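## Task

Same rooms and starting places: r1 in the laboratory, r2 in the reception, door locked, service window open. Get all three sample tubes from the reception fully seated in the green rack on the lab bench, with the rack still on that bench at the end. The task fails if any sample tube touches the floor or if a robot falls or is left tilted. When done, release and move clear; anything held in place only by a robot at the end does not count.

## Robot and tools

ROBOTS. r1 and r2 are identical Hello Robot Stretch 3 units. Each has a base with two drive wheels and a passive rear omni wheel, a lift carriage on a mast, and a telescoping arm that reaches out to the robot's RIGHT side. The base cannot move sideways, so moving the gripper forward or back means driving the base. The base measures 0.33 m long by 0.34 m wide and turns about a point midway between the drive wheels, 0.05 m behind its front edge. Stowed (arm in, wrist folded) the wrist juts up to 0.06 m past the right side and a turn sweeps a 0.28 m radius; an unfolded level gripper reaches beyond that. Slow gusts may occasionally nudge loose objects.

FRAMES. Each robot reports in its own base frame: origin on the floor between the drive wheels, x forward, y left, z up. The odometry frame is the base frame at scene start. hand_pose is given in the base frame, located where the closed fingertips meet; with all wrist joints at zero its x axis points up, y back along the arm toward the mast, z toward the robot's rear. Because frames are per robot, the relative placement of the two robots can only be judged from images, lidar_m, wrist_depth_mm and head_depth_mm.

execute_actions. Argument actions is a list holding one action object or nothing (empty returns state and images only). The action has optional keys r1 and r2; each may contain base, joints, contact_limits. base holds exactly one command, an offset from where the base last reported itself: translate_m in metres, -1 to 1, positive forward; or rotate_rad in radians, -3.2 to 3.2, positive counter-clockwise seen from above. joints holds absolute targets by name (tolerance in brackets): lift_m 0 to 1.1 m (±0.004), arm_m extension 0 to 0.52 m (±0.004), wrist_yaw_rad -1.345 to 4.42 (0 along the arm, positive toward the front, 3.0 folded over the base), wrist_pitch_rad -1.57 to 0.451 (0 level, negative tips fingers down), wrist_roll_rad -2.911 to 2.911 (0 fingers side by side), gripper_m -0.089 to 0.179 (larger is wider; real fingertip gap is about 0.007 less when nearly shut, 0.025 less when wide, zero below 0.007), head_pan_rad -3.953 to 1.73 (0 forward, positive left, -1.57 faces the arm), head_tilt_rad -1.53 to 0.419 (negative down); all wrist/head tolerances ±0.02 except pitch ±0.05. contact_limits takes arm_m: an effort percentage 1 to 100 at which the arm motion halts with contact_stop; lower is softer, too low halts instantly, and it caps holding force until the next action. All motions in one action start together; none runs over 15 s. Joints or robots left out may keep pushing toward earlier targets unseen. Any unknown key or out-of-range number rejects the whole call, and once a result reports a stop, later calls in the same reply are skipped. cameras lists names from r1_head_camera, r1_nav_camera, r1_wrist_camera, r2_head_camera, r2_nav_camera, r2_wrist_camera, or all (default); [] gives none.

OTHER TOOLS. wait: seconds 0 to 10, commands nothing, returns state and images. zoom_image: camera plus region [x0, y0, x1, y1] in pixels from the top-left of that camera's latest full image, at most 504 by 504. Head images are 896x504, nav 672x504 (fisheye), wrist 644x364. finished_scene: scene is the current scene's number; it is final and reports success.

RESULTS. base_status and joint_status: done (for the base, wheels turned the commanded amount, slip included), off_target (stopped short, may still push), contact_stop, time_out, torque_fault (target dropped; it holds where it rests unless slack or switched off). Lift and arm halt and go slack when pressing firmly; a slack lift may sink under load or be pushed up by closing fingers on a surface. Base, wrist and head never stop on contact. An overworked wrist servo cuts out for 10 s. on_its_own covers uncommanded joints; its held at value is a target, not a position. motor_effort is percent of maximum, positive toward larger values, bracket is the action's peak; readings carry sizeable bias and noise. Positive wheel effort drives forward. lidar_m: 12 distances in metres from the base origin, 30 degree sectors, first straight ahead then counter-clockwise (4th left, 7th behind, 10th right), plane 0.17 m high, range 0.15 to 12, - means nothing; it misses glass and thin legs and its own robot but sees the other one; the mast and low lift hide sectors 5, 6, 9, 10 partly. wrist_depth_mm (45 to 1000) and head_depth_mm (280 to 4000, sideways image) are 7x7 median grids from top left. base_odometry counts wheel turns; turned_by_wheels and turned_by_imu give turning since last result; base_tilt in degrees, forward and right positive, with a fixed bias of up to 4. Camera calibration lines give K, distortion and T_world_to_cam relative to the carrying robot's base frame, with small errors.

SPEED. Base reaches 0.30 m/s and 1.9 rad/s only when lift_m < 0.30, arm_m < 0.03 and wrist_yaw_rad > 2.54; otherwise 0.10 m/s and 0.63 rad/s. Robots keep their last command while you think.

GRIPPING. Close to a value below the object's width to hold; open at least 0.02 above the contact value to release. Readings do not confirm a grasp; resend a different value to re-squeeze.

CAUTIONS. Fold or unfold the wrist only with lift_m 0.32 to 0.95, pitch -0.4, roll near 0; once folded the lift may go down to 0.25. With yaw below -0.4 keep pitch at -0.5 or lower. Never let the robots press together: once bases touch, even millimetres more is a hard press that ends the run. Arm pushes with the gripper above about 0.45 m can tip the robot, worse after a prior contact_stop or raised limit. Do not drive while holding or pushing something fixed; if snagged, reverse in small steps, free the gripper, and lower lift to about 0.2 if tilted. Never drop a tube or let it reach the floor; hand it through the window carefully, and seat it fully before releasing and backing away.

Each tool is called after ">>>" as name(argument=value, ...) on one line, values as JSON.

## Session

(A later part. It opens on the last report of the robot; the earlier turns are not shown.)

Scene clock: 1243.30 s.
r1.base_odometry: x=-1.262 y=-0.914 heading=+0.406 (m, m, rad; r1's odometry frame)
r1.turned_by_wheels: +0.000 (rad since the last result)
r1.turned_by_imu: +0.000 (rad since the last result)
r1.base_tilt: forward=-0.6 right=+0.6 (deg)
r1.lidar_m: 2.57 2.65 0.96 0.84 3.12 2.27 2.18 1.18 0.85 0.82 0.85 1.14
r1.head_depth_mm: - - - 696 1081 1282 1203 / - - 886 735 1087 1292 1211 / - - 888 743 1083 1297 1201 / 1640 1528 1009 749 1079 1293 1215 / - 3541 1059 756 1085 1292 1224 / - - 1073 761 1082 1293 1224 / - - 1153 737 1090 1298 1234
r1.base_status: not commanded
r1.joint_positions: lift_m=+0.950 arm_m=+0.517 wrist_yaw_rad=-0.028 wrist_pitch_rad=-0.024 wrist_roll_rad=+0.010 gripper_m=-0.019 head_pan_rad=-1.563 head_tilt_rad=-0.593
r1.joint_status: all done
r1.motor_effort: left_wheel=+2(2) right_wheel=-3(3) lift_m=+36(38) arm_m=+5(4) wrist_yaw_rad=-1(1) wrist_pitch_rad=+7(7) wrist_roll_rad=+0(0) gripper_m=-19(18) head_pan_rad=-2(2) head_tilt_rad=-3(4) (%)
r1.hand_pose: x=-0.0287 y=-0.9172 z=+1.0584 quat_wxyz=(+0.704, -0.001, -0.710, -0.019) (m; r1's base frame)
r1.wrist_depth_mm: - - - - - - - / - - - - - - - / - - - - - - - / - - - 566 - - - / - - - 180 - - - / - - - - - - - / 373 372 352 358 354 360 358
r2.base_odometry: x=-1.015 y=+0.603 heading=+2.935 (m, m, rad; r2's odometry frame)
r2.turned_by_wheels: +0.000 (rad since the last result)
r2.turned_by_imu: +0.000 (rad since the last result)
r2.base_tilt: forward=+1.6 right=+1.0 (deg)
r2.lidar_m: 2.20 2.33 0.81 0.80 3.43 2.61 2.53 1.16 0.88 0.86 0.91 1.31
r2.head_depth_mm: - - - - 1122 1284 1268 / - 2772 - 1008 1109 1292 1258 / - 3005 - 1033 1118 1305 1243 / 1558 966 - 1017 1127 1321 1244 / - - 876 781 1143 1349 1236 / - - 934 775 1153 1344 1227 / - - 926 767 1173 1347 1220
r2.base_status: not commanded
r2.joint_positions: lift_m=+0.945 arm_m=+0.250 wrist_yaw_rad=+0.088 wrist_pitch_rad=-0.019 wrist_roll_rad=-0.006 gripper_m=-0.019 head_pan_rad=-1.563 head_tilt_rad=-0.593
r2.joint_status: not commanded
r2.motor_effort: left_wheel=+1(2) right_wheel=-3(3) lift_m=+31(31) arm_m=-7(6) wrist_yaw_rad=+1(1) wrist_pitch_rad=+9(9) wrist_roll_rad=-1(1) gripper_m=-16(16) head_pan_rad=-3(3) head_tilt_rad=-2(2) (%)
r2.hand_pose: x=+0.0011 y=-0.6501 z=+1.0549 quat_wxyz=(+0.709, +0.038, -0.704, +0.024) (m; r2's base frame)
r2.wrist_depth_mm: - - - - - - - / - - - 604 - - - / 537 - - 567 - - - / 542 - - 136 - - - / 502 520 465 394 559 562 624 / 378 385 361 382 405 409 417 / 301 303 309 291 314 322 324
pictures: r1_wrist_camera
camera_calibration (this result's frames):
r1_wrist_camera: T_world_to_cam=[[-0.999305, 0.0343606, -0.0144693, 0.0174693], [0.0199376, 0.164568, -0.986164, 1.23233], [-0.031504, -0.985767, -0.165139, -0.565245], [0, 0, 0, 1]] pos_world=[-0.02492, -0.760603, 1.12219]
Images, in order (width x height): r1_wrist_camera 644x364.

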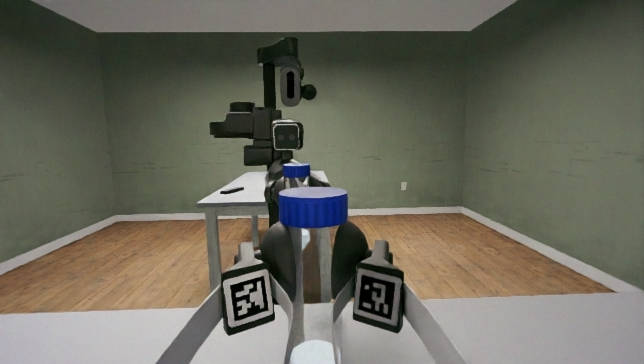

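>>> execute_actions(actions=[{"r1": {"base": {"rotate_rad": 3.0745}, "joints": {"arm_m": 0.45, "lift_m": 0.895, "wrist_yaw_rad": 0.0}}, "r2": {"joints": {"arm_m": 0.5}}}], cameras=["r1_head_camera", "r1_wrist_camera", "r2_head_camera", "r2_wrist_camera"])

Scene clock: 1299.00 s.
r1.base_odometry: x=-1.262 y=-0.914 heading=-2.803 (m, m, rad; r1's odometry frame)
r1.turned_by_wheels: +3.074 (rad since the last result)
r1.turned_by_imu: +3.145 (rad since the last result)
r1.base_tilt: forward=-0.6 right=+0.6 (deg)
r1.lidar_m: 2.18 1.23 0.86 0.82 0.84 1.10 2.57 2.63 0.96 0.83 3.25 2.29
r1.head_depth_mm: 2977 3300 1439 - 1698 1392 1205 / 3045 3209 1612 991 1783 1427 1205 / 2969 3191 - 994 1771 1438 1209 / 2940 3179 1419 986 1812 1444 1216 / 2960 3284 1533 1018 1178 1384 1226 / 2936 3300 3483 2410 1834 1478 1225 / 2950 3267 3483 2434 1820 1468 1237
r1.base_status: done
r1.joint_positions: lift_m=+0.895 arm_m=+0.450 wrist_yaw_rad=-0.001 wrist_pitch_rad=-0.024 wrist_roll_rad=+0.010 gripper_m=-0.019 head_pan_rad=-1.563 head_tilt_rad=-0.593
r1.joint_status: all done
r1.motor_effort: left_wheel=-2(7) right_wheel=+2(8) lift_m=+30(34) arm_m=-3(5) wrist_yaw_rad=+1(5) wrist_pitch_rad=+6(6) wrist_roll_rad=+0(0) gripper_m=-18(19) head_pan_rad=-2(3) head_tilt_rad=-4(5) (%)
r1.hand_pose: x=-0.0218 y=-0.8508 z=+1.0036 quat_wxyz=(+0.704, +0.008, -0.710, -0.009) (m; r1's base frame)
r1.wrist_depth_mm: - - - - - - - / - - - - - - - / - - - - - - - / - - - - - - - / - - - 181 - - - / - - 730 632 667 656 - / - - 479 488 490 499 490
r2.base_odometry: x=-1.015 y=+0.603 heading=+2.935 (m, m, rad; r2's odometry frame)
r2.turned_by_wheels: +0.000 (rad since the last result)
r2.turned_by_imu: +0.002 (rad since the last result)
r2.base_tilt: forward=+1.7 right=+1.1 (deg)
r2.lidar_m: 2.20 2.33 0.81 0.80 3.44 2.61 2.54 1.16 0.89 0.87 0.91 1.31
r2.head_depth_mm: - - - - 1119 1276 1267 / - 2702 937 772 1104 1291 1253 / 3357 2676 887 767 1121 1311 1244 / - - 870 760 1132 1331 1236 / - - 875 783 1153 1337 1232 / - - 934 771 1158 1343 1227 / - - 926 767 1171 1347 1222
r2.base_status: not commanded
r2.joint_positions: lift_m=+0.945 arm_m=+0.500 wrist_yaw_rad=+0.089 wrist_pitch_rad=-0.019 wrist_roll_rad=-0.006 gripper_m=-0.019 head_pan_rad=-1.563 head_tilt_rad=-0.593
r2.joint_status: all done
r2.motor_effort: left_wheel=+2(2) right_wheel=-3(3) lift_m=+31(31) arm_m=+5(3) wrist_yaw_rad=+0(0) wrist_pitch_rad=+10(9) wrist_roll_rad=-1(1) gripper_m=-16(17) head_pan_rad=-3(2) head_tilt_rad=-2(3) (%)
r2.hand_pose: x=+0.0012 y=-0.8993 z=+1.0549 quat_wxyz=(+0.709, +0.038, -0.704, +0.024) (m; r2's base frame)
r2.wrist_depth_mm: - - - - - - - / - - - - 852 - - / - - - - - - - / - - - 135 - - - / 544 514 - 497 - - - / 377 384 357 381 406 407 414 / 301 231 232 288 314 323 323
pictures: r1_head_camera (sideways: a quarter turn clockwise sets it upright), r1_wrist_camera, r2_head_camera (sideways: a quarter turn clockwise sets it upright), r2_wrist_camera
camera_calibration (this result's frames):
r1_head_camera: T_world_to_cam=[[0.00377653, 0.570716, -0.821139, 1.08981], [0.999136, 0.031835, 0.0267214, -0.0381137], [0.0413913, -0.82053, -0.570103, 0.698907], [0, 0, 0, 1]] pos_world=[0.00503642, -0.0472862, 1.29435]
r1_wrist_camera: T_world_to_cam=[[-0.999869, 0.00725608, -0.0144731, -0.00174961], [0.0154725, 0.165049, -0.986164, 1.16754], [-0.00476692, -0.986259, -0.16514, -0.508448], [0, 0, 0, 1]] pos_world=[-0.0222379, -0.69415, 1.0674]
r2_head_camera: T_world_to_cam=[[-0.0607138, 0.568354, -0.820541, 1.08345], [0.997727, 0.0104885, -0.0665593, 0.0825648], [-0.029223, -0.822718, -0.567699, 0.693397], [0, 0, 0, 1]] pos_world=[0.00366631, -0.0461791, 1.28815]
r2_wrist_camera: T_world_to_cam=[[-0.997605, -0.0517654, 0.0458773, -0.101902], [-0.0562511, 0.221188, -0.973608, 1.25006], [0.0402516, -0.973856, -0.22357, -0.478876], [0, 0, 0, 1]] pos_world=[-0.0120649, -0.748131, 1.11468]
Images, in order (width x height): r1_head_camera 896x504, r1_wrist_camera 644x364, r2_head_camera 896x504, r2_wrist_camera 644x364.

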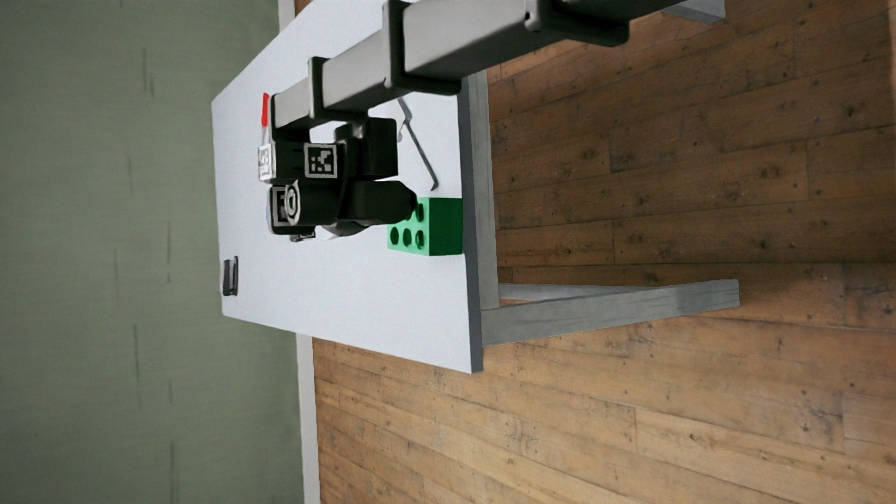

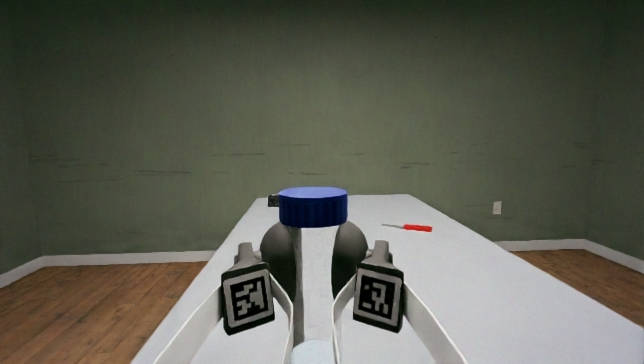

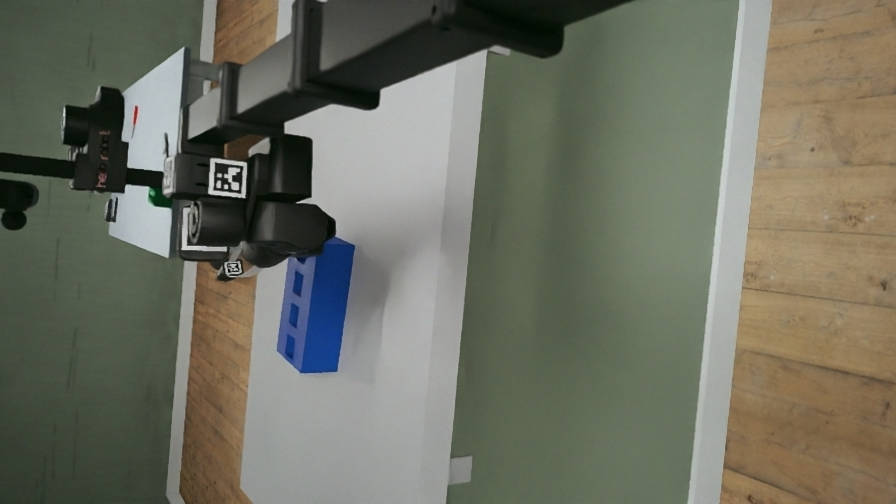

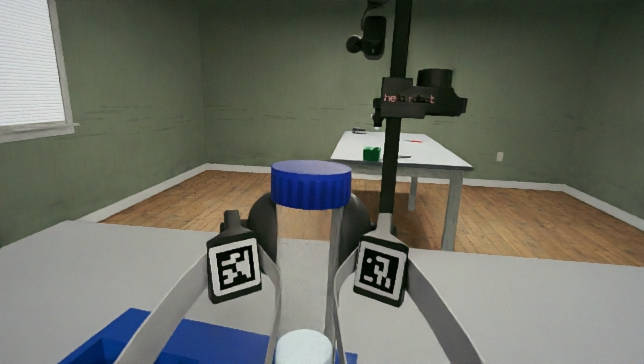

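>>> zoom_image(camera="r1_head_camera", region=[360, 170, 500, 280])

>>> zoom_image(camera="r2_head_camera", region=[200, 200, 400, 400])

Region (360, 170, 500, 280) of r1_head_camera's 896x504 image, scaled by 3.600, with more detail than that image has; it fills the top 396 rows of this view, and the rest is white.

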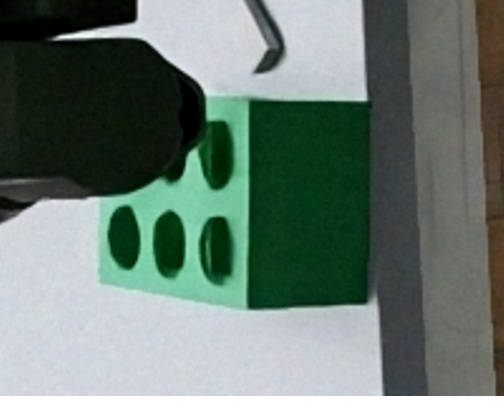

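Region (200, 200, 400, 400) of r2_head_camera's 896x504 image, scaled by 2.520, with more detail than that image has.

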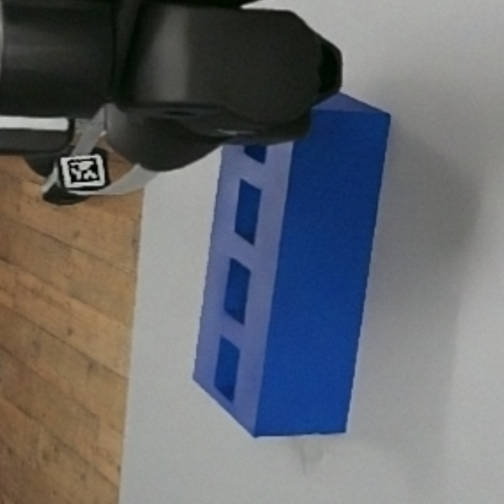

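>>> execute_actions(actions=[{"r1": {"joints": {"arm_m": 0.505, "lift_m": 0.753}}, "r2": {"joints": {"lift_m": 0.885}}}], cameras=["r1_head_camera", "r1_wrist_camera", "r2_head_camera", "r2_wrist_camera"])

Scene clock: 1324.47 s.
r1.base_odometry: x=-1.262 y=-0.914 heading=-2.803 (m, m, rad; r1's odometry frame)
r1.turned_by_wheels: +0.000 (rad since the last result)
r1.turned_by_imu: +0.000 (rad since the last result)
r1.base_tilt: forward=-0.6 right=+0.5 (deg)
r1.lidar_m: 2.18 1.22 0.86 0.82 0.84 1.11 2.57 2.63 0.96 0.84 3.25 2.29
r1.head_depth_mm: 2997 3344 1358 999 1804 - - / 2960 3256 1369 1035 1711 1435 1202 / 2996 3236 1407 - 1773 1441 1206 / 2941 3214 1423 992 1782 1454 1218 / 2984 3282 1544 1020 1178 1386 1223 / 2956 3229 3451 2444 1832 1470 1231 / 2938 3179 3451 2434 1838 1478 1234
r1.base_status: not commanded
r1.joint_positions: lift_m=+0.753 arm_m=+0.505 wrist_yaw_rad=-0.001 wrist_pitch_rad=-0.023 wrist_roll_rad=+0.010 gripper_m=-0.019 head_pan_rad=-1.563 head_tilt_rad=-0.593
r1.joint_status: all done
r1.motor_effort: left_wheel=-2(2) right_wheel=+2(2) lift_m=+30(31) arm_m=+4(4) wrist_yaw_rad=+1(1) wrist_pitch_rad=+7(7) wrist_roll_rad=+0(0) gripper_m=-19(18) head_pan_rad=-2(3) head_tilt_rad=-4(3) (%)
r1.hand_pose: x=-0.0218 y=-0.9053 z=+0.8617 quat_wxyz=(+0.704, +0.008, -0.710, -0.009) (m; r1's base frame)
r1.wrist_depth_mm: - - - - - - - / - - - - - - - / - - - - - - - / - - - - - - - / - - 560 181 539 533 531 / - 366 393 336 357 353 352 / 282 271 162 182 260 253 253
r2.base_odometry: x=-1.015 y=+0.603 heading=+2.935 (m, m, rad; r2's odometry frame)
r2.turned_by_wheels: +0.000 (rad since the last result)
r2.turned_by_imu: +0.001 (rad since the last result)
r2.base_tilt: forward=+1.7 right=+1.0 (deg)
r2.lidar_m: 2.20 2.33 0.81 0.80 3.43 2.60 2.54 1.16 0.89 0.86 0.91 1.31
r2.head_depth_mm: - - 1011 - - 1313 1245 / - 2721 - 908 1111 1290 1259 / - 1558 843 768 1118 1302 1241 / - - 870 761 1130 1326 1242 / - - 877 781 1143 1333 1226 / - - 931 773 1155 1337 1222 / - - 927 766 1175 1346 1231
r2.base_status: not commanded
r2.joint_positions: lift_m=+0.885 arm_m=+0.500 wrist_yaw_rad=+0.089 wrist_pitch_rad=-0.016 wrist_roll_rad=-0.006 gripper_m=-0.019 head_pan_rad=-1.563 head_tilt_rad=-0.593
r2.joint_status: all done
r2.motor_effort: left_wheel=+2(2) right_wheel=-3(3) lift_m=+31(32) arm_m=+4(5) wrist_yaw_rad=+1(1) wrist_pitch_rad=+8(9) wrist_roll_rad=-1(1) gripper_m=-16(17) head_pan_rad=-3(3) head_tilt_rad=-2(3) (%)
r2.hand_pose: x=+0.0012 y=-0.8995 z=+0.9958 quat_wxyz=(+0.709, +0.037, -0.704, +0.026) (m; r2's base frame)
r2.wrist_depth_mm: - - - - - - - / - - - - - - - / - - - - 866 - - / - - - 135 - - - / 369 375 408 365 405 413 420 / 194 197 188 189 293 296 302 / 145 146 148 166 228 233 234
pictures: r1_head_camera (sideways: a quarter turn clockwise sets it upright), r1_wrist_camera, r2_head_camera (sideways: a quarter turn clockwise sets it upright), r2_wrist_camera
camera_calibration (this result's frames):
r1_head_camera: T_world_to_cam=[[0.00377674, 0.570716, -0.821139, 1.08981], [0.999136, 0.0318347, 0.0267214, -0.0381137], [0.041391, -0.82053, -0.570102, 0.698906], [0, 0, 0, 1]] pos_world=[0.0050364, -0.0472862, 1.29435]
r1_wrist_camera: T_world_to_cam=[[-0.999869, 0.00724952, -0.0144757, -0.00341109], [0.0154719, 0.16461, -0.986237, 1.03629], [-0.00476689, -0.986332, -0.1647, -0.586101], [0, 0, 0, 1]] pos_world=[-0.0222378, -0.748648, 0.925446]
r2_head_camera: T_world_to_cam=[[-0.0607136, 0.568354, -0.820541, 1.08345], [0.997727, 0.0104882, -0.0665593, 0.0825648], [-0.0292232, -0.822718, -0.567699, 0.693397], [0, 0, 0, 1]] pos_world=[0.00366629, -0.0461791, 1.28815]
r2_wrist_camera: T_world_to_cam=[[-0.997619, -0.0516076, 0.0457507, -0.0989205], [-0.055954, 0.217842, -0.974379, 1.19029], [0.040319, -0.974619, -0.220211, -0.496266], [0, 0, 0, 1]] pos_world=[-0.0120743, -0.74807, 1.05504]
Images, in order (width x height): r1_head_camera 896x504, r1_wrist_camera 644x364, r2_head_camera 896x504, r2_wrist_camera 644x364.

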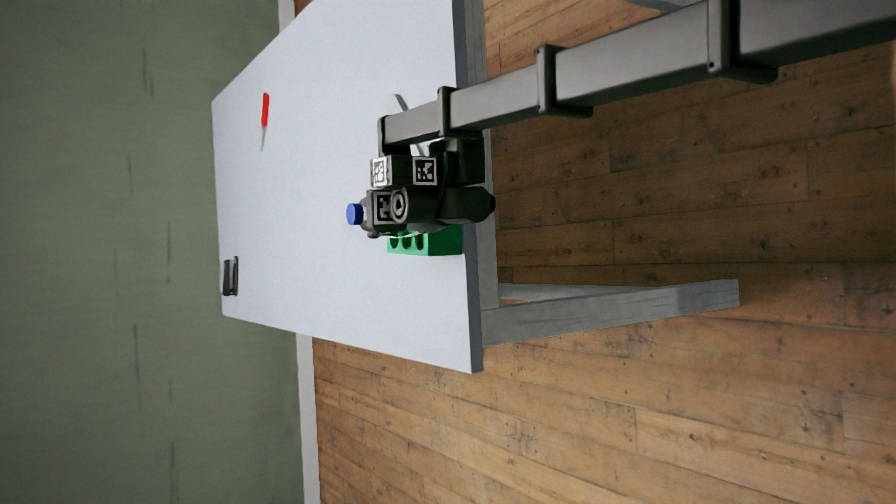

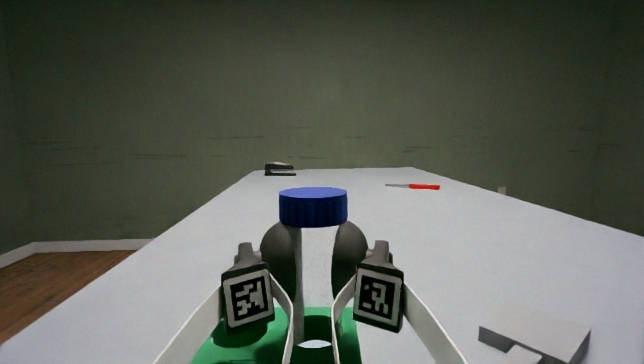

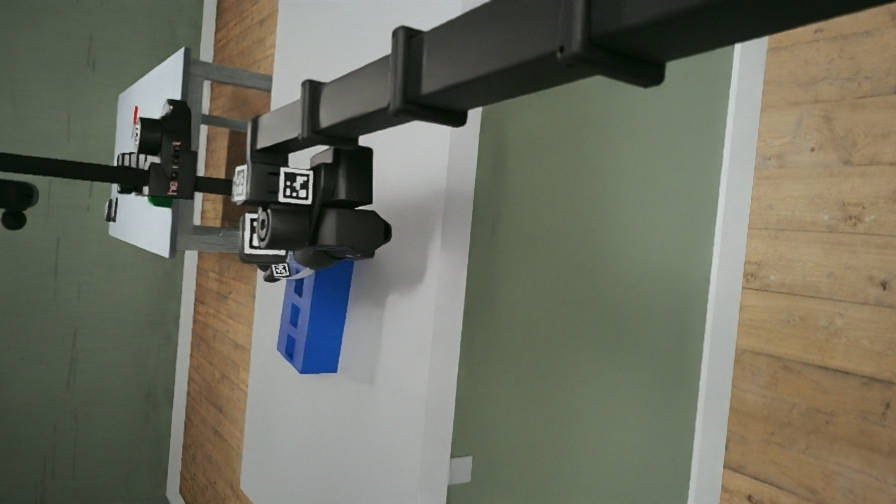

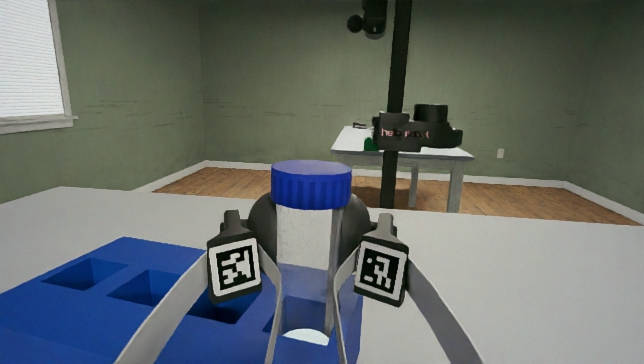

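>>> execute_actions(actions=[{"r1": {"joints": {"gripper_m": 0.17}}, "r2": {"joints": {"gripper_m": 0.17}}}], cameras=["r1_wrist_camera", "r2_wrist_camera"])

Scene clock: 1339.00 s.
r1.base_odometry: x=-1.262 y=-0.914 heading=-2.803 (m, m, rad; r1's odometry frame)
r1.turned_by_wheels: +0.000 (rad since the last result)
r1.turned_by_imu: +0.000 (rad since the last result)
r1.base_tilt: forward=-0.5 right=+0.6 (deg)
r1.lidar_m: 2.18 1.23 0.86 0.82 0.84 1.10 2.56 2.63 0.97 0.84 3.27 2.29
r1.head_depth_mm: 3024 3316 1359 1001 1812 - - / 3003 3226 1384 1040 1713 1425 1198 / 3038 3232 1449 - 1781 1443 1206 / 2971 3165 1413 992 1795 1446 1214 / 2963 3294 1532 1014 1182 1385 1222 / 2947 3302 3554 2405 1822 1468 1219 / 2947 3253 3449 2442 1835 1466 1232
r1.base_status: not commanded
r1.joint_positions: lift_m=+0.753 arm_m=+0.505 wrist_yaw_rad=-0.001 wrist_pitch_rad=-0.023 wrist_roll_rad=+0.010 gripper_m=+0.170 head_pan_rad=-1.563 head_tilt_rad=-0.593
r1.joint_status: all done
r1.motor_effort: left_wheel=-2(2) right_wheel=+2(2) lift_m=+30(30) arm_m=+4(4) wrist_yaw_rad=+1(1) wrist_pitch_rad=+6(7) wrist_roll_rad=+0(0) gripper_m=+0(86) head_pan_rad=-2(3) head_tilt_rad=-4(4) (%)
r1.hand_pose: x=-0.0218 y=-0.9053 z=+0.8617 quat_wxyz=(+0.704, +0.008, -0.710, -0.009) (m; r1's base frame)
r1.wrist_depth_mm: - - - - - - - / - - - - - - - / - - - - - - - / - - - - - - - / - - 558 177 542 589 525 / - 367 362 336 356 355 350 / - 272 204 188 252 245 262
r2.base_odometry: x=-1.015 y=+0.603 heading=+2.935 (m, m, rad; r2's odometry frame)
r2.turned_by_wheels: +0.000 (rad since the last result)
r2.turned_by_imu: +0.001 (rad since the last result)
r2.base_tilt: forward=+1.6 right=+1.0 (deg)
r2.lidar_m: 2.20 2.33 0.81 0.80 3.44 2.60 2.54 1.16 0.88 0.87 0.91 1.31
r2.head_depth_mm: - - 1011 - - 1307 1240 / - 2715 - 905 1110 1291 1255 / - 1572 845 763 1116 1311 1249 / - - 867 761 1133 1327 1243 / - - 873 783 1139 1344 1234 / - - 932 775 1163 1340 1226 / - - 929 769 1170 1339 1224
r2.base_status: not commanded
r2.joint_positions: lift_m=+0.885 arm_m=+0.500 wrist_yaw_rad=+0.089 wrist_pitch_rad=-0.018 wrist_roll_rad=-0.006 gripper_m=+0.170 head_pan_rad=-1.563 head_tilt_rad=-0.593
r2.joint_status: all done
r2.motor_effort: left_wheel=+2(2) right_wheel=-3(3) lift_m=+31(31) arm_m=+4(4) wrist_yaw_rad=+1(0) wrist_pitch_rad=+9(9) wrist_roll_rad=-1(1) gripper_m=+0(84) head_pan_rad=-3(3) head_tilt_rad=-2(2) (%)
r2.hand_pose: x=+0.0012 y=-0.8994 z=+0.9952 quat_wxyz=(+0.709, +0.038, -0.704, +0.025) (m; r2's base frame)
r2.wrist_depth_mm: - - - - - - - / - - - - - - - / - - - - 878 - - / - - - 159 - - - / 392 375 381 359 401 436 421 / - 196 192 189 289 292 302 / 145 146 148 164 227 231 234
pictures: r1_wrist_camera, r2_wrist_camera
camera_calibration (this result's frames):
r1_wrist_camera: T_world_to_cam=[[-0.99987, 0.00715985, -0.0144757, -0.00346935], [0.0154571, 0.164611, -0.986237, 1.03629], [-0.00467844, -0.986333, -0.164701, -0.586099], [0, 0, 0, 1]] pos_world=[-0.022229, -0.748649, 0.925446]
r2_wrist_camera: T_world_to_cam=[[-0.997611, -0.0516969, 0.0458224, -0.0990513], [-0.0561226, 0.219746, -0.973941, 1.19107], [0.0402805, -0.974186, -0.222122, -0.494031], [0, 0, 0, 1]] pos_world=[-0.012069, -0.748131, 1.05483]
Images, in order (width x height): r1_wrist_camera 644x364, r2_wrist_camera 644x364.

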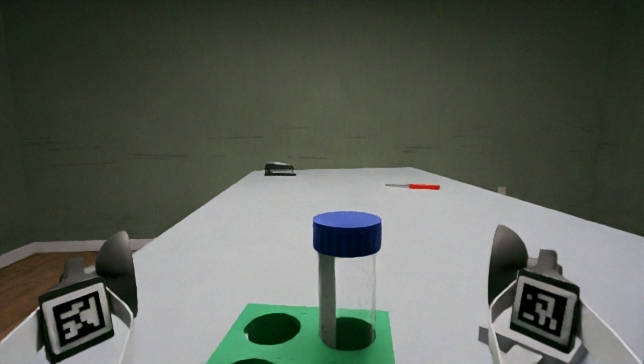

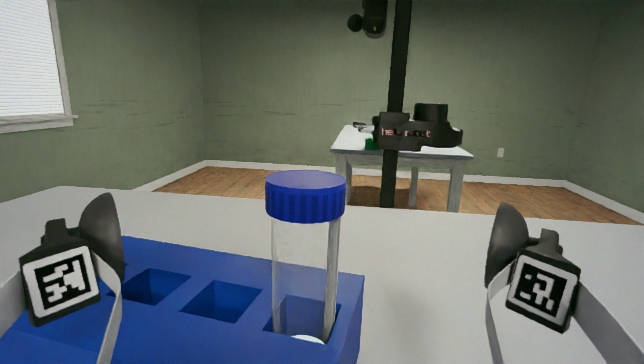

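>>> execute_actions(actions=[{"r1": {"base": {"rotate_rad": -3.082}, "joints": {"arm_m": 0.45, "lift_m": 0.877, "gripper_m": 0.075}}, "r2": {"base": {"rotate_rad": 3.122}, "joints": {"arm_m": 0.3, "gripper_m": 0.065, "wrist_yaw_rad": 0.13}}}], cameras=["r1_wrist_camera", "r2_wrist_camera", "r2_head_camera"])

Scene clock: 1361.33 s.
r1.base_odometry: x=-1.262 y=-0.914 heading=+0.398 (m, m, rad; r1's odometry frame)
r1.turned_by_wheels: -3.082 (rad since the last result)
r1.turned_by_imu: -3.152 (rad since the last result)
r1.base_tilt: forward=-0.6 right=+0.6 (deg)
r1.lidar_m: 2.57 2.65 0.96 0.84 3.17 2.28 2.18 1.19 0.85 0.82 0.84 1.14
r1.head_depth_mm: - - 907 - - 1297 1193 / - - 3875 704 1083 1290 1200 / - - - 707 1087 1294 1205 / - 2614 1113 749 1084 1293 1212 / - 3530 1067 760 1088 1293 1220 / - - 1071 730 1086 1292 1222 / - - 1093 735 1081 1288 1234
r1.base_status: done
r1.joint_positions: lift_m=+0.877 arm_m=+0.450 wrist_yaw_rad=+0.001 wrist_pitch_rad=-0.023 wrist_roll_rad=+0.010 gripper_m=+0.075 head_pan_rad=-1.563 head_tilt_rad=-0.593
r1.joint_status: all done
r1.motor_effort: left_wheel=+2(10) right_wheel=-3(15) lift_m=+36(38) arm_m=-3(4) wrist_yaw_rad=-1(3) wrist_pitch_rad=+6(7) wrist_roll_rad=+0(0) gripper_m=+1(86) head_pan_rad=-2(3) head_tilt_rad=-4(4) (%)
r1.hand_pose: x=-0.0211 y=-0.8508 z=+0.9855 quat_wxyz=(+0.704, +0.009, -0.710, -0.008) (m; r1's base frame)
r1.wrist_depth_mm: - - - - - - - / - - - - - - - / - - - - - - - / - - - - - - - / - - - - - 491 324 / 340 339 321 331 - 323 283 / 250 249 248 245 244 243 241
r2.base_odometry: x=-1.015 y=+0.603 heading=-0.227 (m, m, rad; r2's odometry frame)
r2.turned_by_wheels: +3.122 (rad since the last result)
r2.turned_by_imu: +3.071 (rad since the last result)
r2.base_tilt: forward=+1.6 right=+1.0 (deg)
r2.lidar_m: 2.53 1.18 0.89 0.86 0.91 1.28 2.20 2.31 3.25 0.80 0.92 2.62
r2.head_depth_mm: 2864 3171 3307 2417 - - 1250 / 2918 3176 3319 - 1724 1472 1261 / 2895 3081 1480 - 1418 1356 1249 / 2894 2119 1456 - 1773 1461 1236 / 2958 2066 1288 948 1768 1455 1240 / 2943 3075 1265 956 1742 1436 1221 / 2977 3230 1240 955 1727 1424 1219
r2.base_status: done
r2.joint_positions: lift_m=+0.885 arm_m=+0.300 wrist_yaw_rad=+0.129 wrist_pitch_rad=-0.018 wrist_roll_rad=-0.006 gripper_m=+0.065 head_pan_rad=-1.563 head_tilt_rad=-0.593
r2.joint_status: all done
r2.motor_effort: left_wheel=-1(11) right_wheel=+2(20) lift_m=+31(31) arm_m=-7(8) wrist_yaw_rad=+0(6) wrist_pitch_rad=+9(9) wrist_roll_rad=-1(1) gripper_m=+0(86) head_pan_rad=-3(3) head_tilt_rad=-3(2) (%)
r2.hand_pose: x=+0.0114 y=-0.6990 z=+0.9952 quat_wxyz=(+0.708, +0.052, -0.703, +0.039) (m; r2's base frame)
r2.wrist_depth_mm: - - - - - - - / - - - - - - - / - - - - - - - / - - - - - - - / - 697 731 739 828 - - / 510 517 501 533 507 - - / 411 413 418 365 429 - -
pictures: r1_wrist_camera, r2_head_camera (sideways: a quarter turn clockwise sets it upright), r2_wrist_camera
camera_calibration (this result's frames):
r1_wrist_camera: T_world_to_cam=[[-0.999885, 0.00455835, -0.0144764, -0.00361581], [0.0150295, 0.164676, -0.986233, 1.14943], [-0.00211169, -0.986337, -0.164725, -0.511861], [0, 0, 0, 1]] pos_world=[-0.0219716, -0.694134, 1.04924]
r2_head_camera: T_world_to_cam=[[-0.0607119, 0.568361, -0.820536, 1.08344], [0.997727, 0.0104857, -0.0665592, 0.0825648], [-0.0292257, -0.822713, -0.567706, 0.693406], [0, 0, 0, 1]] pos_world=[0.00366615, -0.046179, 1.28815]
r2_wrist_camera: T_world_to_cam=[[-0.994744, -0.0915684, 0.0458228, -0.106442], [-0.0648698, 0.217324, -0.973942, 1.146], [0.0792239, -0.971795, -0.222122, -0.297958], [0, 0, 0, 1]] pos_world=[-0.00793577, -0.548355, 1.05483]
Images, in order (width x height): r1_wrist_camera 644x364, r2_head_camera 896x504, r2_wrist_camera 644x364.

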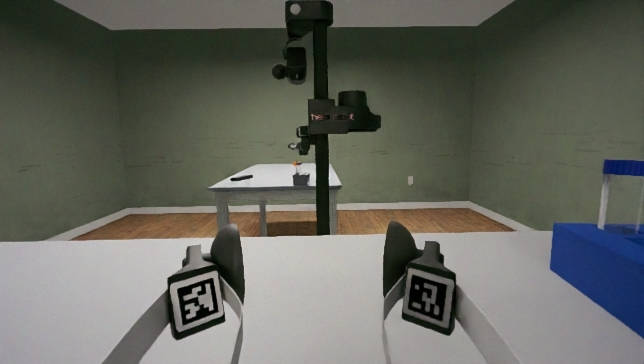

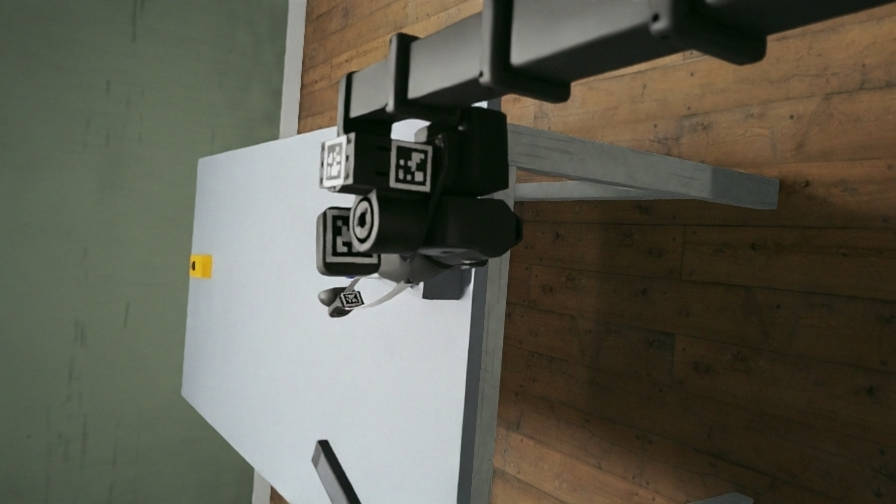

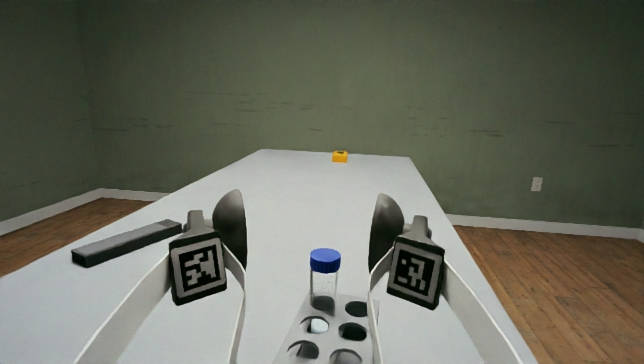

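>>> execute_actions(actions=[{"r1": {"joints": {"head_pan_rad": 1.57}}}], cameras=["r1_head_camera", "r1_nav_camera"])

Scene clock: 1367.00 s.
r1.base_odometry: x=-1.262 y=-0.914 heading=+0.398 (m, m, rad; r1's odometry frame)
r1.turned_by_wheels: +0.000 (rad since the last result)
r1.turned_by_imu: +0.000 (rad since the last result)
r1.base_tilt: forward=-0.6 right=+0.6 (deg)
r1.lidar_m: 2.56 2.65 0.96 0.83 3.15 2.26 2.17 1.19 0.85 0.82 0.84 1.13
r1.head_depth_mm: 3000 3315 1359 997 1764 1389 1199 / 2997 3187 1376 996 1776 1436 1204 / 3026 3210 1389 985 1785 1429 1208 / 2931 3172 1413 1009 1786 1451 1212 / 2944 3245 1545 1016 1184 1369 1218 / 2963 3255 3493 2424 1841 - - / 2974 3307 3456 2460 1910 - -
r1.base_status: not commanded
r1.joint_positions: lift_m=+0.877 arm_m=+0.450 wrist_yaw_rad=+0.001 wrist_pitch_rad=-0.023 wrist_roll_rad=+0.010 gripper_m=+0.075 head_pan_rad=+1.563 head_tilt_rad=-0.593
r1.joint_status: all done
r1.motor_effort: left_wheel=+2(2) right_wheel=-3(3) lift_m=+36(36) arm_m=-4(3) wrist_yaw_rad=-1(1) wrist_pitch_rad=+6(7) wrist_roll_rad=+0(0) gripper_m=+1(0) head_pan_rad=+4(36) head_tilt_rad=-4(5) (%)
r1.hand_pose: x=-0.0211 y=-0.8508 z=+0.9855 quat_wxyz=(+0.704, +0.009, -0.710, -0.008) (m; r1's base frame)
r1.wrist_depth_mm: - - - - - - - / - - - - - - - / - - - - - - - / - - - - - - - / - - - - - 488 321 / 339 338 322 331 - 326 284 / 251 249 246 247 243 242 239
r2.base_odometry: x=-1.015 y=+0.603 heading=-0.227 (m, m, rad; r2's odometry frame)
r2.turned_by_wheels: +0.000 (rad since the last result)
r2.turned_by_imu: +0.001 (rad since the last result)
r2.base_tilt: forward=+1.6 right=+1.1 (deg)
r2.lidar_m: 2.54 1.18 0.89 0.87 0.91 1.28 2.20 2.30 3.27 0.80 0.92 2.62
r2.head_depth_mm: 2911 3199 3300 2429 - - 1245 / 2906 3143 3362 - 1714 1492 1254 / 2863 3081 1474 - 1402 1348 1253 / 2928 2126 1457 - 1770 1446 1242 / 2891 2042 1289 948 1746 1450 1233 / 2936 3077 1266 956 1738 1440 1230 / 2942 3208 1242 949 1730 1430 1213
r2.base_status: not commanded
r2.joint_positions: lift_m=+0.885 arm_m=+0.300 wrist_yaw_rad=+0.129 wrist_pitch_rad=-0.018 wrist_roll_rad=-0.006 gripper_m=+0.065 head_pan_rad=-1.563 head_tilt_rad=-0.593
r2.joint_status: not commanded
r2.motor_effort: left_wheel=-1(1) right_wheel=+2(2) lift_m=+31(31) arm_m=-7(7) wrist_yaw_rad=+1(1) wrist_pitch_rad=+9(9) wrist_roll_rad=-1(1) gripper_m=-1(0) head_pan_rad=-2(3) head_tilt_rad=-2(2) (%)
r2.hand_pose: x=+0.0114 y=-0.6990 z=+0.9952 quat_wxyz=(+0.708, +0.052, -0.703, +0.039) (m; r2's base frame)
r2.wrist_depth_mm: - - - - - - - / - - - - - - - / - - - - - - - / - - - - - - - / - 690 725 743 829 - - / 511 516 504 536 502 - - / 409 414 418 362 430 - -
pictures: r1_head_camera (sideways: a quarter turn clockwise sets it upright), r1_nav_camera (sideways: a quarter turn counterclockwise sets it upright)
camera_calibration (this result's frames):
r1_head_camera: T_world_to_cam=[[-0.0126787, -0.570613, -0.821122, 1.08989], [-0.999511, -0.0162452, 0.0267222, -0.0259229], [-0.0285873, 0.821059, -0.570128, 0.699366], [0, 0, 0, 1]] pos_world=[0.00790109, 0.0472637, 1.29435]
r1_nav_camera: T_world_to_cam=[[-0.019851, 0.55559, 0.83122, -1.04044], [0.999744, 0.0200763, 0.0104566, 0.0383286], [-0.0108782, 0.831214, -0.555846, 0.683376], [0, 0, 0, 1]] pos_world=[-0.0515386, 0.00925439, 1.24428]
Images, in order (width x height): r1_head_camera 896x504, r1_nav_camera 672x504.

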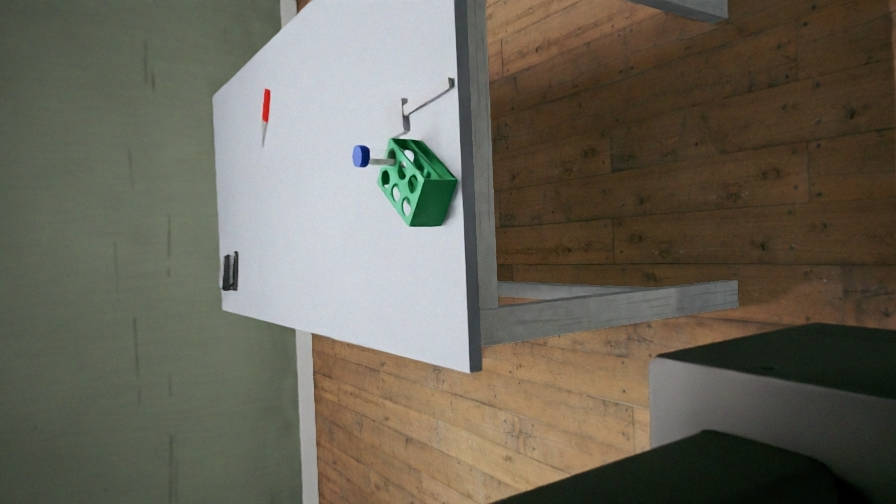

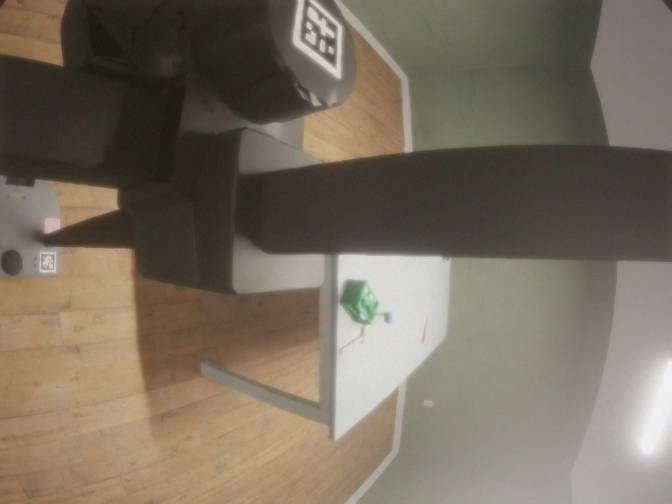

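>>> zoom_image(camera="r1_head_camera", region=[340, 120, 480, 240])

Region (340, 120, 480, 240) of r1_head_camera's 896x504 image, scaled by 3.600, with more detail than that image has; it fills the top 432 rows of this view, and the rest is white.

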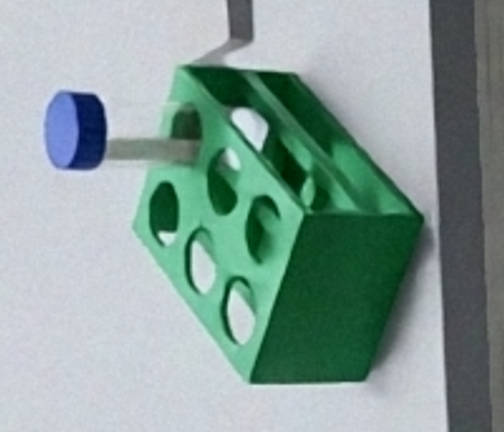

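>>> execute_actions(actions=[{"r1": {"base": {"translate_m": -0.2}, "joints": {"head_pan_rad": -1.75, "head_tilt_rad": -0.45, "arm_m": 0.3}}, "r2": {"joints": {"lift_m": 0.744, "arm_m": 0.4, "wrist_yaw_rad": 0.09}}}], cameras=["r1_head_camera", "r1_wrist_camera", "r2_wrist_camera"])

Scene clock: 1400.97 s.
r1.base_odometry: x=-1.446 y=-0.992 heading=+0.398 (m, m, rad; r1's odometry frame)
r1.turned_by_wheels: +0.000 (rad since the last result)
r1.turned_by_imu: +0.001 (rad since the last result)
r1.base_tilt: forward=-0.6 right=+0.5 (deg)
r1.lidar_m: 2.76 2.86 1.07 0.83 2.87 2.07 1.97 1.19 0.86 0.82 0.85 1.14
r1.head_depth_mm: 717 778 852 945 1051 - - / 702 759 834 908 727 - 1274 / - - - 972 - 1133 1246 / - - - 927 1019 1098 1225 / - - - 995 962 1071 1201 / - - 1673 946 715 1040 1180 / - - 3592 953 693 1011 1143
r1.base_status: done
r1.joint_positions: lift_m=+0.877 arm_m=+0.300 wrist_yaw_rad=+0.001 wrist_pitch_rad=-0.023 wrist_roll_rad=+0.010 gripper_m=+0.075 head_pan_rad=-1.743 head_tilt_rad=-0.458
r1.joint_status: all done
r1.motor_effort: left_wheel=+2(4) right_wheel=-3(10) lift_m=+36(36) arm_m=-3(5) wrist_yaw_rad=-1(1) wrist_pitch_rad=+6(7) wrist_roll_rad=+0(0) gripper_m=-1(1) head_pan_rad=-2(38) head_tilt_rad=+5(21) (%)
r1.hand_pose: x=-0.0211 y=-0.7008 z=+0.9855 quat_wxyz=(+0.704, +0.009, -0.710, -0.008) (m; r1's base frame)
r1.wrist_depth_mm: - - - - - - 292 / - - - - - - 294 / - - - - - - 295 / - - - - - - 296 / 532 524 544 458 387 412 295 / 341 339 324 332 - 326 297 / 253 250 247 247 244 244 242
r2.base_odometry: x=-1.015 y=+0.603 heading=-0.227 (m, m, rad; r2's odometry frame)
r2.turned_by_wheels: +0.000 (rad since the last result)
r2.turned_by_imu: +0.001 (rad since the last result)
r2.base_tilt: forward=+1.7 right=+1.0 (deg)
r2.lidar_m: 2.54 1.18 0.89 0.87 0.91 1.28 2.21 2.31 3.25 0.80 0.92 2.61
r2.head_depth_mm: 2868 3150 3250 2338 1811 1517 - / 2907 3176 3139 2062 1866 - 1267 / 2907 3068 1322 1034 1088 1329 1250 / 2937 2111 1305 946 1713 1456 1246 / 2945 2068 1282 960 1754 1448 1228 / 2931 3065 1265 956 1748 1444 1230 / 2968 3250 1248 952 1736 1424 1220
r2.base_status: not commanded
r2.joint_positions: lift_m=+0.744 arm_m=+0.400 wrist_yaw_rad=+0.092 wrist_pitch_rad=-0.018 wrist_roll_rad=-0.006 gripper_m=+0.065 head_pan_rad=-1.563 head_tilt_rad=-0.593
r2.joint_status: all done
r2.motor_effort: left_wheel=-1(1) right_wheel=+2(3) lift_m=+30(30) arm_m=+5(8) wrist_yaw_rad=-1(1) wrist_pitch_rad=+9(8) wrist_roll_rad=-1(1) gripper_m=-1(0) head_pan_rad=-3(2) head_tilt_rad=-2(2) (%)
r2.hand_pose: x=+0.0020 y=-0.7993 z=+0.8542 quat_wxyz=(+0.709, +0.039, -0.704, +0.026) (m; r2's base frame)
r2.wrist_depth_mm: - - - - - - - / - - - - - - - / - - - - - - - / 500 548 582 601 627 - - / 359 366 236 249 427 402 - / 267 268 170 171 257 290 - / 212 215 175 163 223 225 229
pictures: r1_head_camera (sideways: a quarter turn clockwise sets it upright), r1_wrist_camera, r2_wrist_camera
camera_calibration (this result's frames):
r1_head_camera: T_world_to_cam=[[0.0858635, 0.446936, -0.890435, 1.17968], [0.989332, -0.143817, 0.0232137, -0.0334916], [-0.117685, -0.882929, -0.454517, 0.549487], [0, 0, 0, 1]] pos_world=[-0.00349059, -0.0468994, 1.30096]
r1_wrist_camera: T_world_to_cam=[[-0.999884, 0.00464635, -0.0144763, -0.0042604], [0.0150439, 0.164674, -0.986233, 1.12473], [-0.0021985, -0.986337, -0.164725, -0.363914], [0, 0, 0, 1]] pos_world=[-0.0219803, -0.544136, 1.04924]
r2_wrist_camera: T_world_to_cam=[[-0.997438, -0.054925, 0.045823, -0.0891732], [-0.056834, 0.219563, -0.973942, 1.03164], [0.0434327, -0.974051, -0.222122, -0.427747], [0, 0, 0, 1]] pos_world=[-0.0117341, -0.648056, 0.913834]
Images, in order (width x height): r1_head_camera 896x504, r1_wrist_camera 644x364, r2_wrist_camera 644x364.

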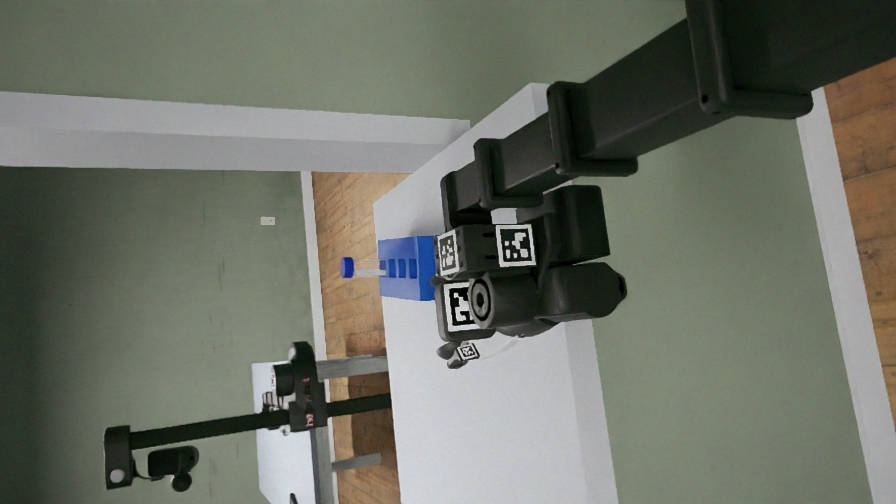

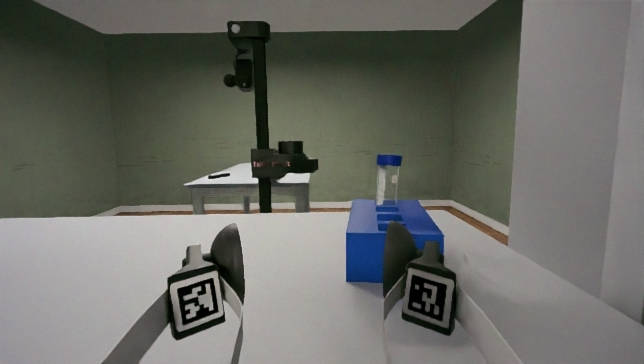

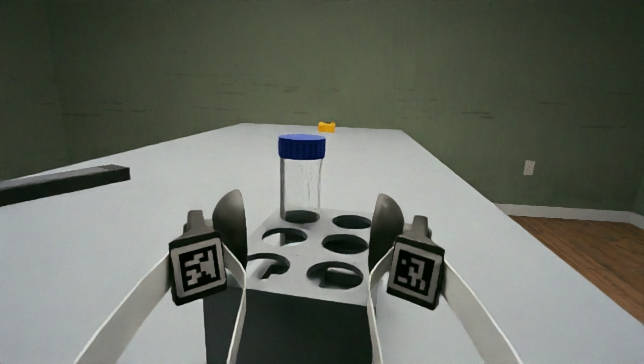

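>>> zoom_image(camera="r1_wrist_camera", region=[320, 140, 480, 300])

>>> zoom_image(camera="r1_head_camera", region=[330, 200, 470, 320])

Region (320, 140, 480, 300) of r1_wrist_camera's 644x364 image, scaled by 3.150.

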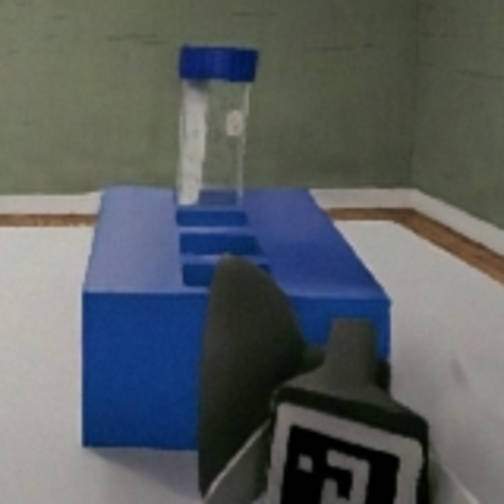

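Region (330, 200, 470, 320) of r1_head_camera's 896x504 image, scaled by 3.600, with more detail than that image has; it fills the top 432 rows of this view, and the rest is white.

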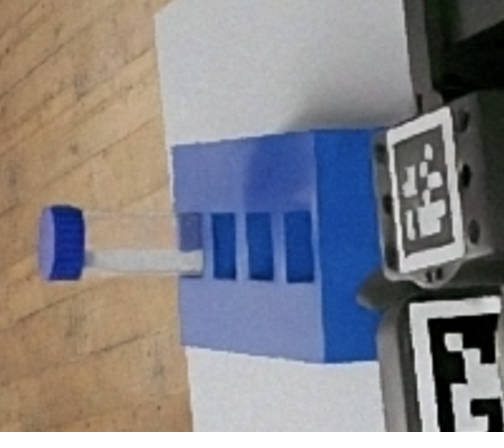

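>>> execute_actions(actions=[{"r1": {"base": {"translate_m": -0.08}, "joints": {"lift_m": 0.86, "wrist_pitch_rad": -0.2, "gripper_m": 0.15, "arm_m": 0.4}}, "r2": {"joints": {"arm_m": 0.5, "wrist_yaw_rad": 0.14}}}], cameras=["r1_wrist_camera", "r2_wrist_camera"])

Scene clock: 1461.00 s.
r1.base_odometry: x=-1.520 y=-1.023 heading=+0.398 (m, m, rad; r1's odometry frame)
r1.turned_by_wheels: +0.000 (rad since the last result)
r1.turned_by_imu: +0.000 (rad since the last result)
r1.base_tilt: forward=-0.5 right=+0.5 (deg)
r1.lidar_m: 2.85 2.94 1.12 0.84 2.76 1.98 1.90 1.20 0.86 0.82 0.85 1.14
r1.head_depth_mm: 718 779 856 946 1063 - - / 706 768 836 926 1013 - 1270 / 692 753 828 895 1029 1142 1246 / - - - 1135 999 1099 1227 / - - - 930 858 1066 1201 / - - 3503 946 717 1042 1176 / - - 3063 955 722 1021 1144
r1.base_status: done
r1.joint_positions: lift_m=+0.860 arm_m=+0.400 wrist_yaw_rad=+0.001 wrist_pitch_rad=-0.218 wrist_roll_rad=+0.010 gripper_m=+0.150 head_pan_rad=-1.743 head_tilt_rad=-0.458
r1.joint_status: all done
r1.motor_effort: left_wheel=+2(3) right_wheel=-3(9) lift_m=+30(32) arm_m=+4(6) wrist_yaw_rad=-1(1) wrist_pitch_rad=+5(6) wrist_roll_rad=+0(0) gripper_m=+1(85) head_pan_rad=-3(2) head_tilt_rad=+4(4) (%)
r1.hand_pose: x=-0.0212 y=-0.7897 z=+0.9200 quat_wxyz=(+0.700, +0.077, -0.706, -0.077) (m; r1's base frame)
r1.wrist_depth_mm: - - - - - - 195 / - - 977 - - 289 196 / - - - 337 - 294 197 / 351 350 292 225 336 287 198 / 241 247 238 230 233 243 200 / 193 182 181 180 179 - 178 / - 142 146 146 145 139 144
r2.base_odometry: x=-1.015 y=+0.603 heading=-0.227 (m, m, rad; r2's odometry frame)
r2.turned_by_wheels: +0.000 (rad since the last result)
r2.turned_by_imu: +0.001 (rad since the last result)
r2.base_tilt: forward=+1.7 right=+1.1 (deg)
r2.lidar_m: 2.54 1.18 0.89 0.86 0.91 1.28 2.21 2.32 3.26 0.80 0.92 2.61
r2.head_depth_mm: 2877 3184 3226 2354 1819 1510 - / 2847 3184 3215 2129 - - 1228 / 2901 3091 1316 - 1527 1354 1244 / 2925 2119 1315 945 1782 1456 1241 / 2949 2072 1290 947 1760 1451 1232 / 2940 3121 1262 956 1763 1437 1229 / 2943 3220 1235 954 1730 1436 1217
r2.base_status: not commanded
r2.joint_positions: lift_m=+0.744 arm_m=+0.500 wrist_yaw_rad=+0.138 wrist_pitch_rad=-0.018 wrist_roll_rad=-0.006 gripper_m=+0.065 head_pan_rad=-1.563 head_tilt_rad=-0.593
r2.joint_status: all done
r2.motor_effort: left_wheel=-1(2) right_wheel=+3(3) lift_m=+31(31) arm_m=+5(6) wrist_yaw_rad=+1(1) wrist_pitch_rad=+8(8) wrist_roll_rad=-1(1) gripper_m=+1(0) head_pan_rad=-3(3) head_tilt_rad=-2(2) (%)
r2.hand_pose: x=+0.0138 y=-0.8980 z=+0.8542 quat_wxyz=(+0.708, +0.055, -0.703, +0.042) (m; r2's base frame)
r2.wrist_depth_mm: - - - - - - - / - - - - - - - / - - - - - - - / 544 558 581 145 621 - - / 357 363 329 378 424 402 - / 267 270 248 183 182 289 294 / 212 214 167 145 164 227 229
pictures: r1_wrist_camera, r2_wrist_camera
camera_calibration (this result's frames):
r1_wrist_camera: T_world_to_cam=[[-0.999887, 0.00749392, -0.0130408, -0.00392385], [0.0148438, 0.351828, -0.935947, 1.17627], [-0.0024258, -0.936035, -0.351899, -0.250483], [0, 0, 0, 1]] pos_world=[-0.0219913, -0.648276, 1.01273]
r2_wrist_camera: T_world_to_cam=[[-0.993833, -0.100978, 0.0458229, -0.124274], [-0.0669235, 0.216701, -0.973942, 1.05154], [0.0884165, -0.971002, -0.222122, -0.522224], [0, 0, 0, 1]] pos_world=[-0.0069613, -0.747498, 0.913834]
Images, in order (width x height): r1_wrist_camera 644x364, r2_wrist_camera 644x364.

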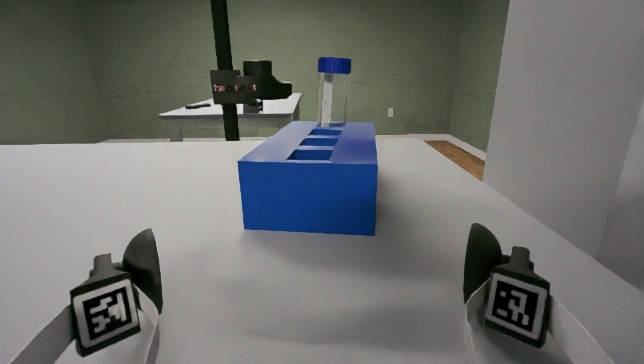

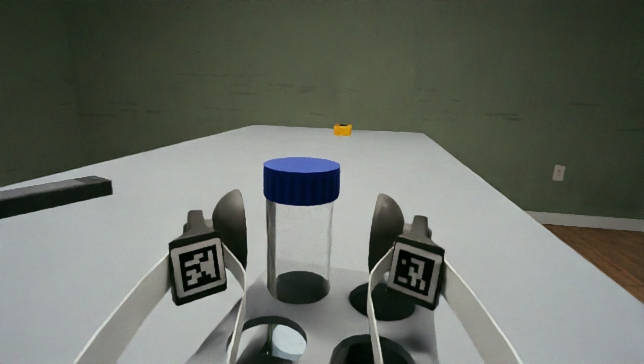

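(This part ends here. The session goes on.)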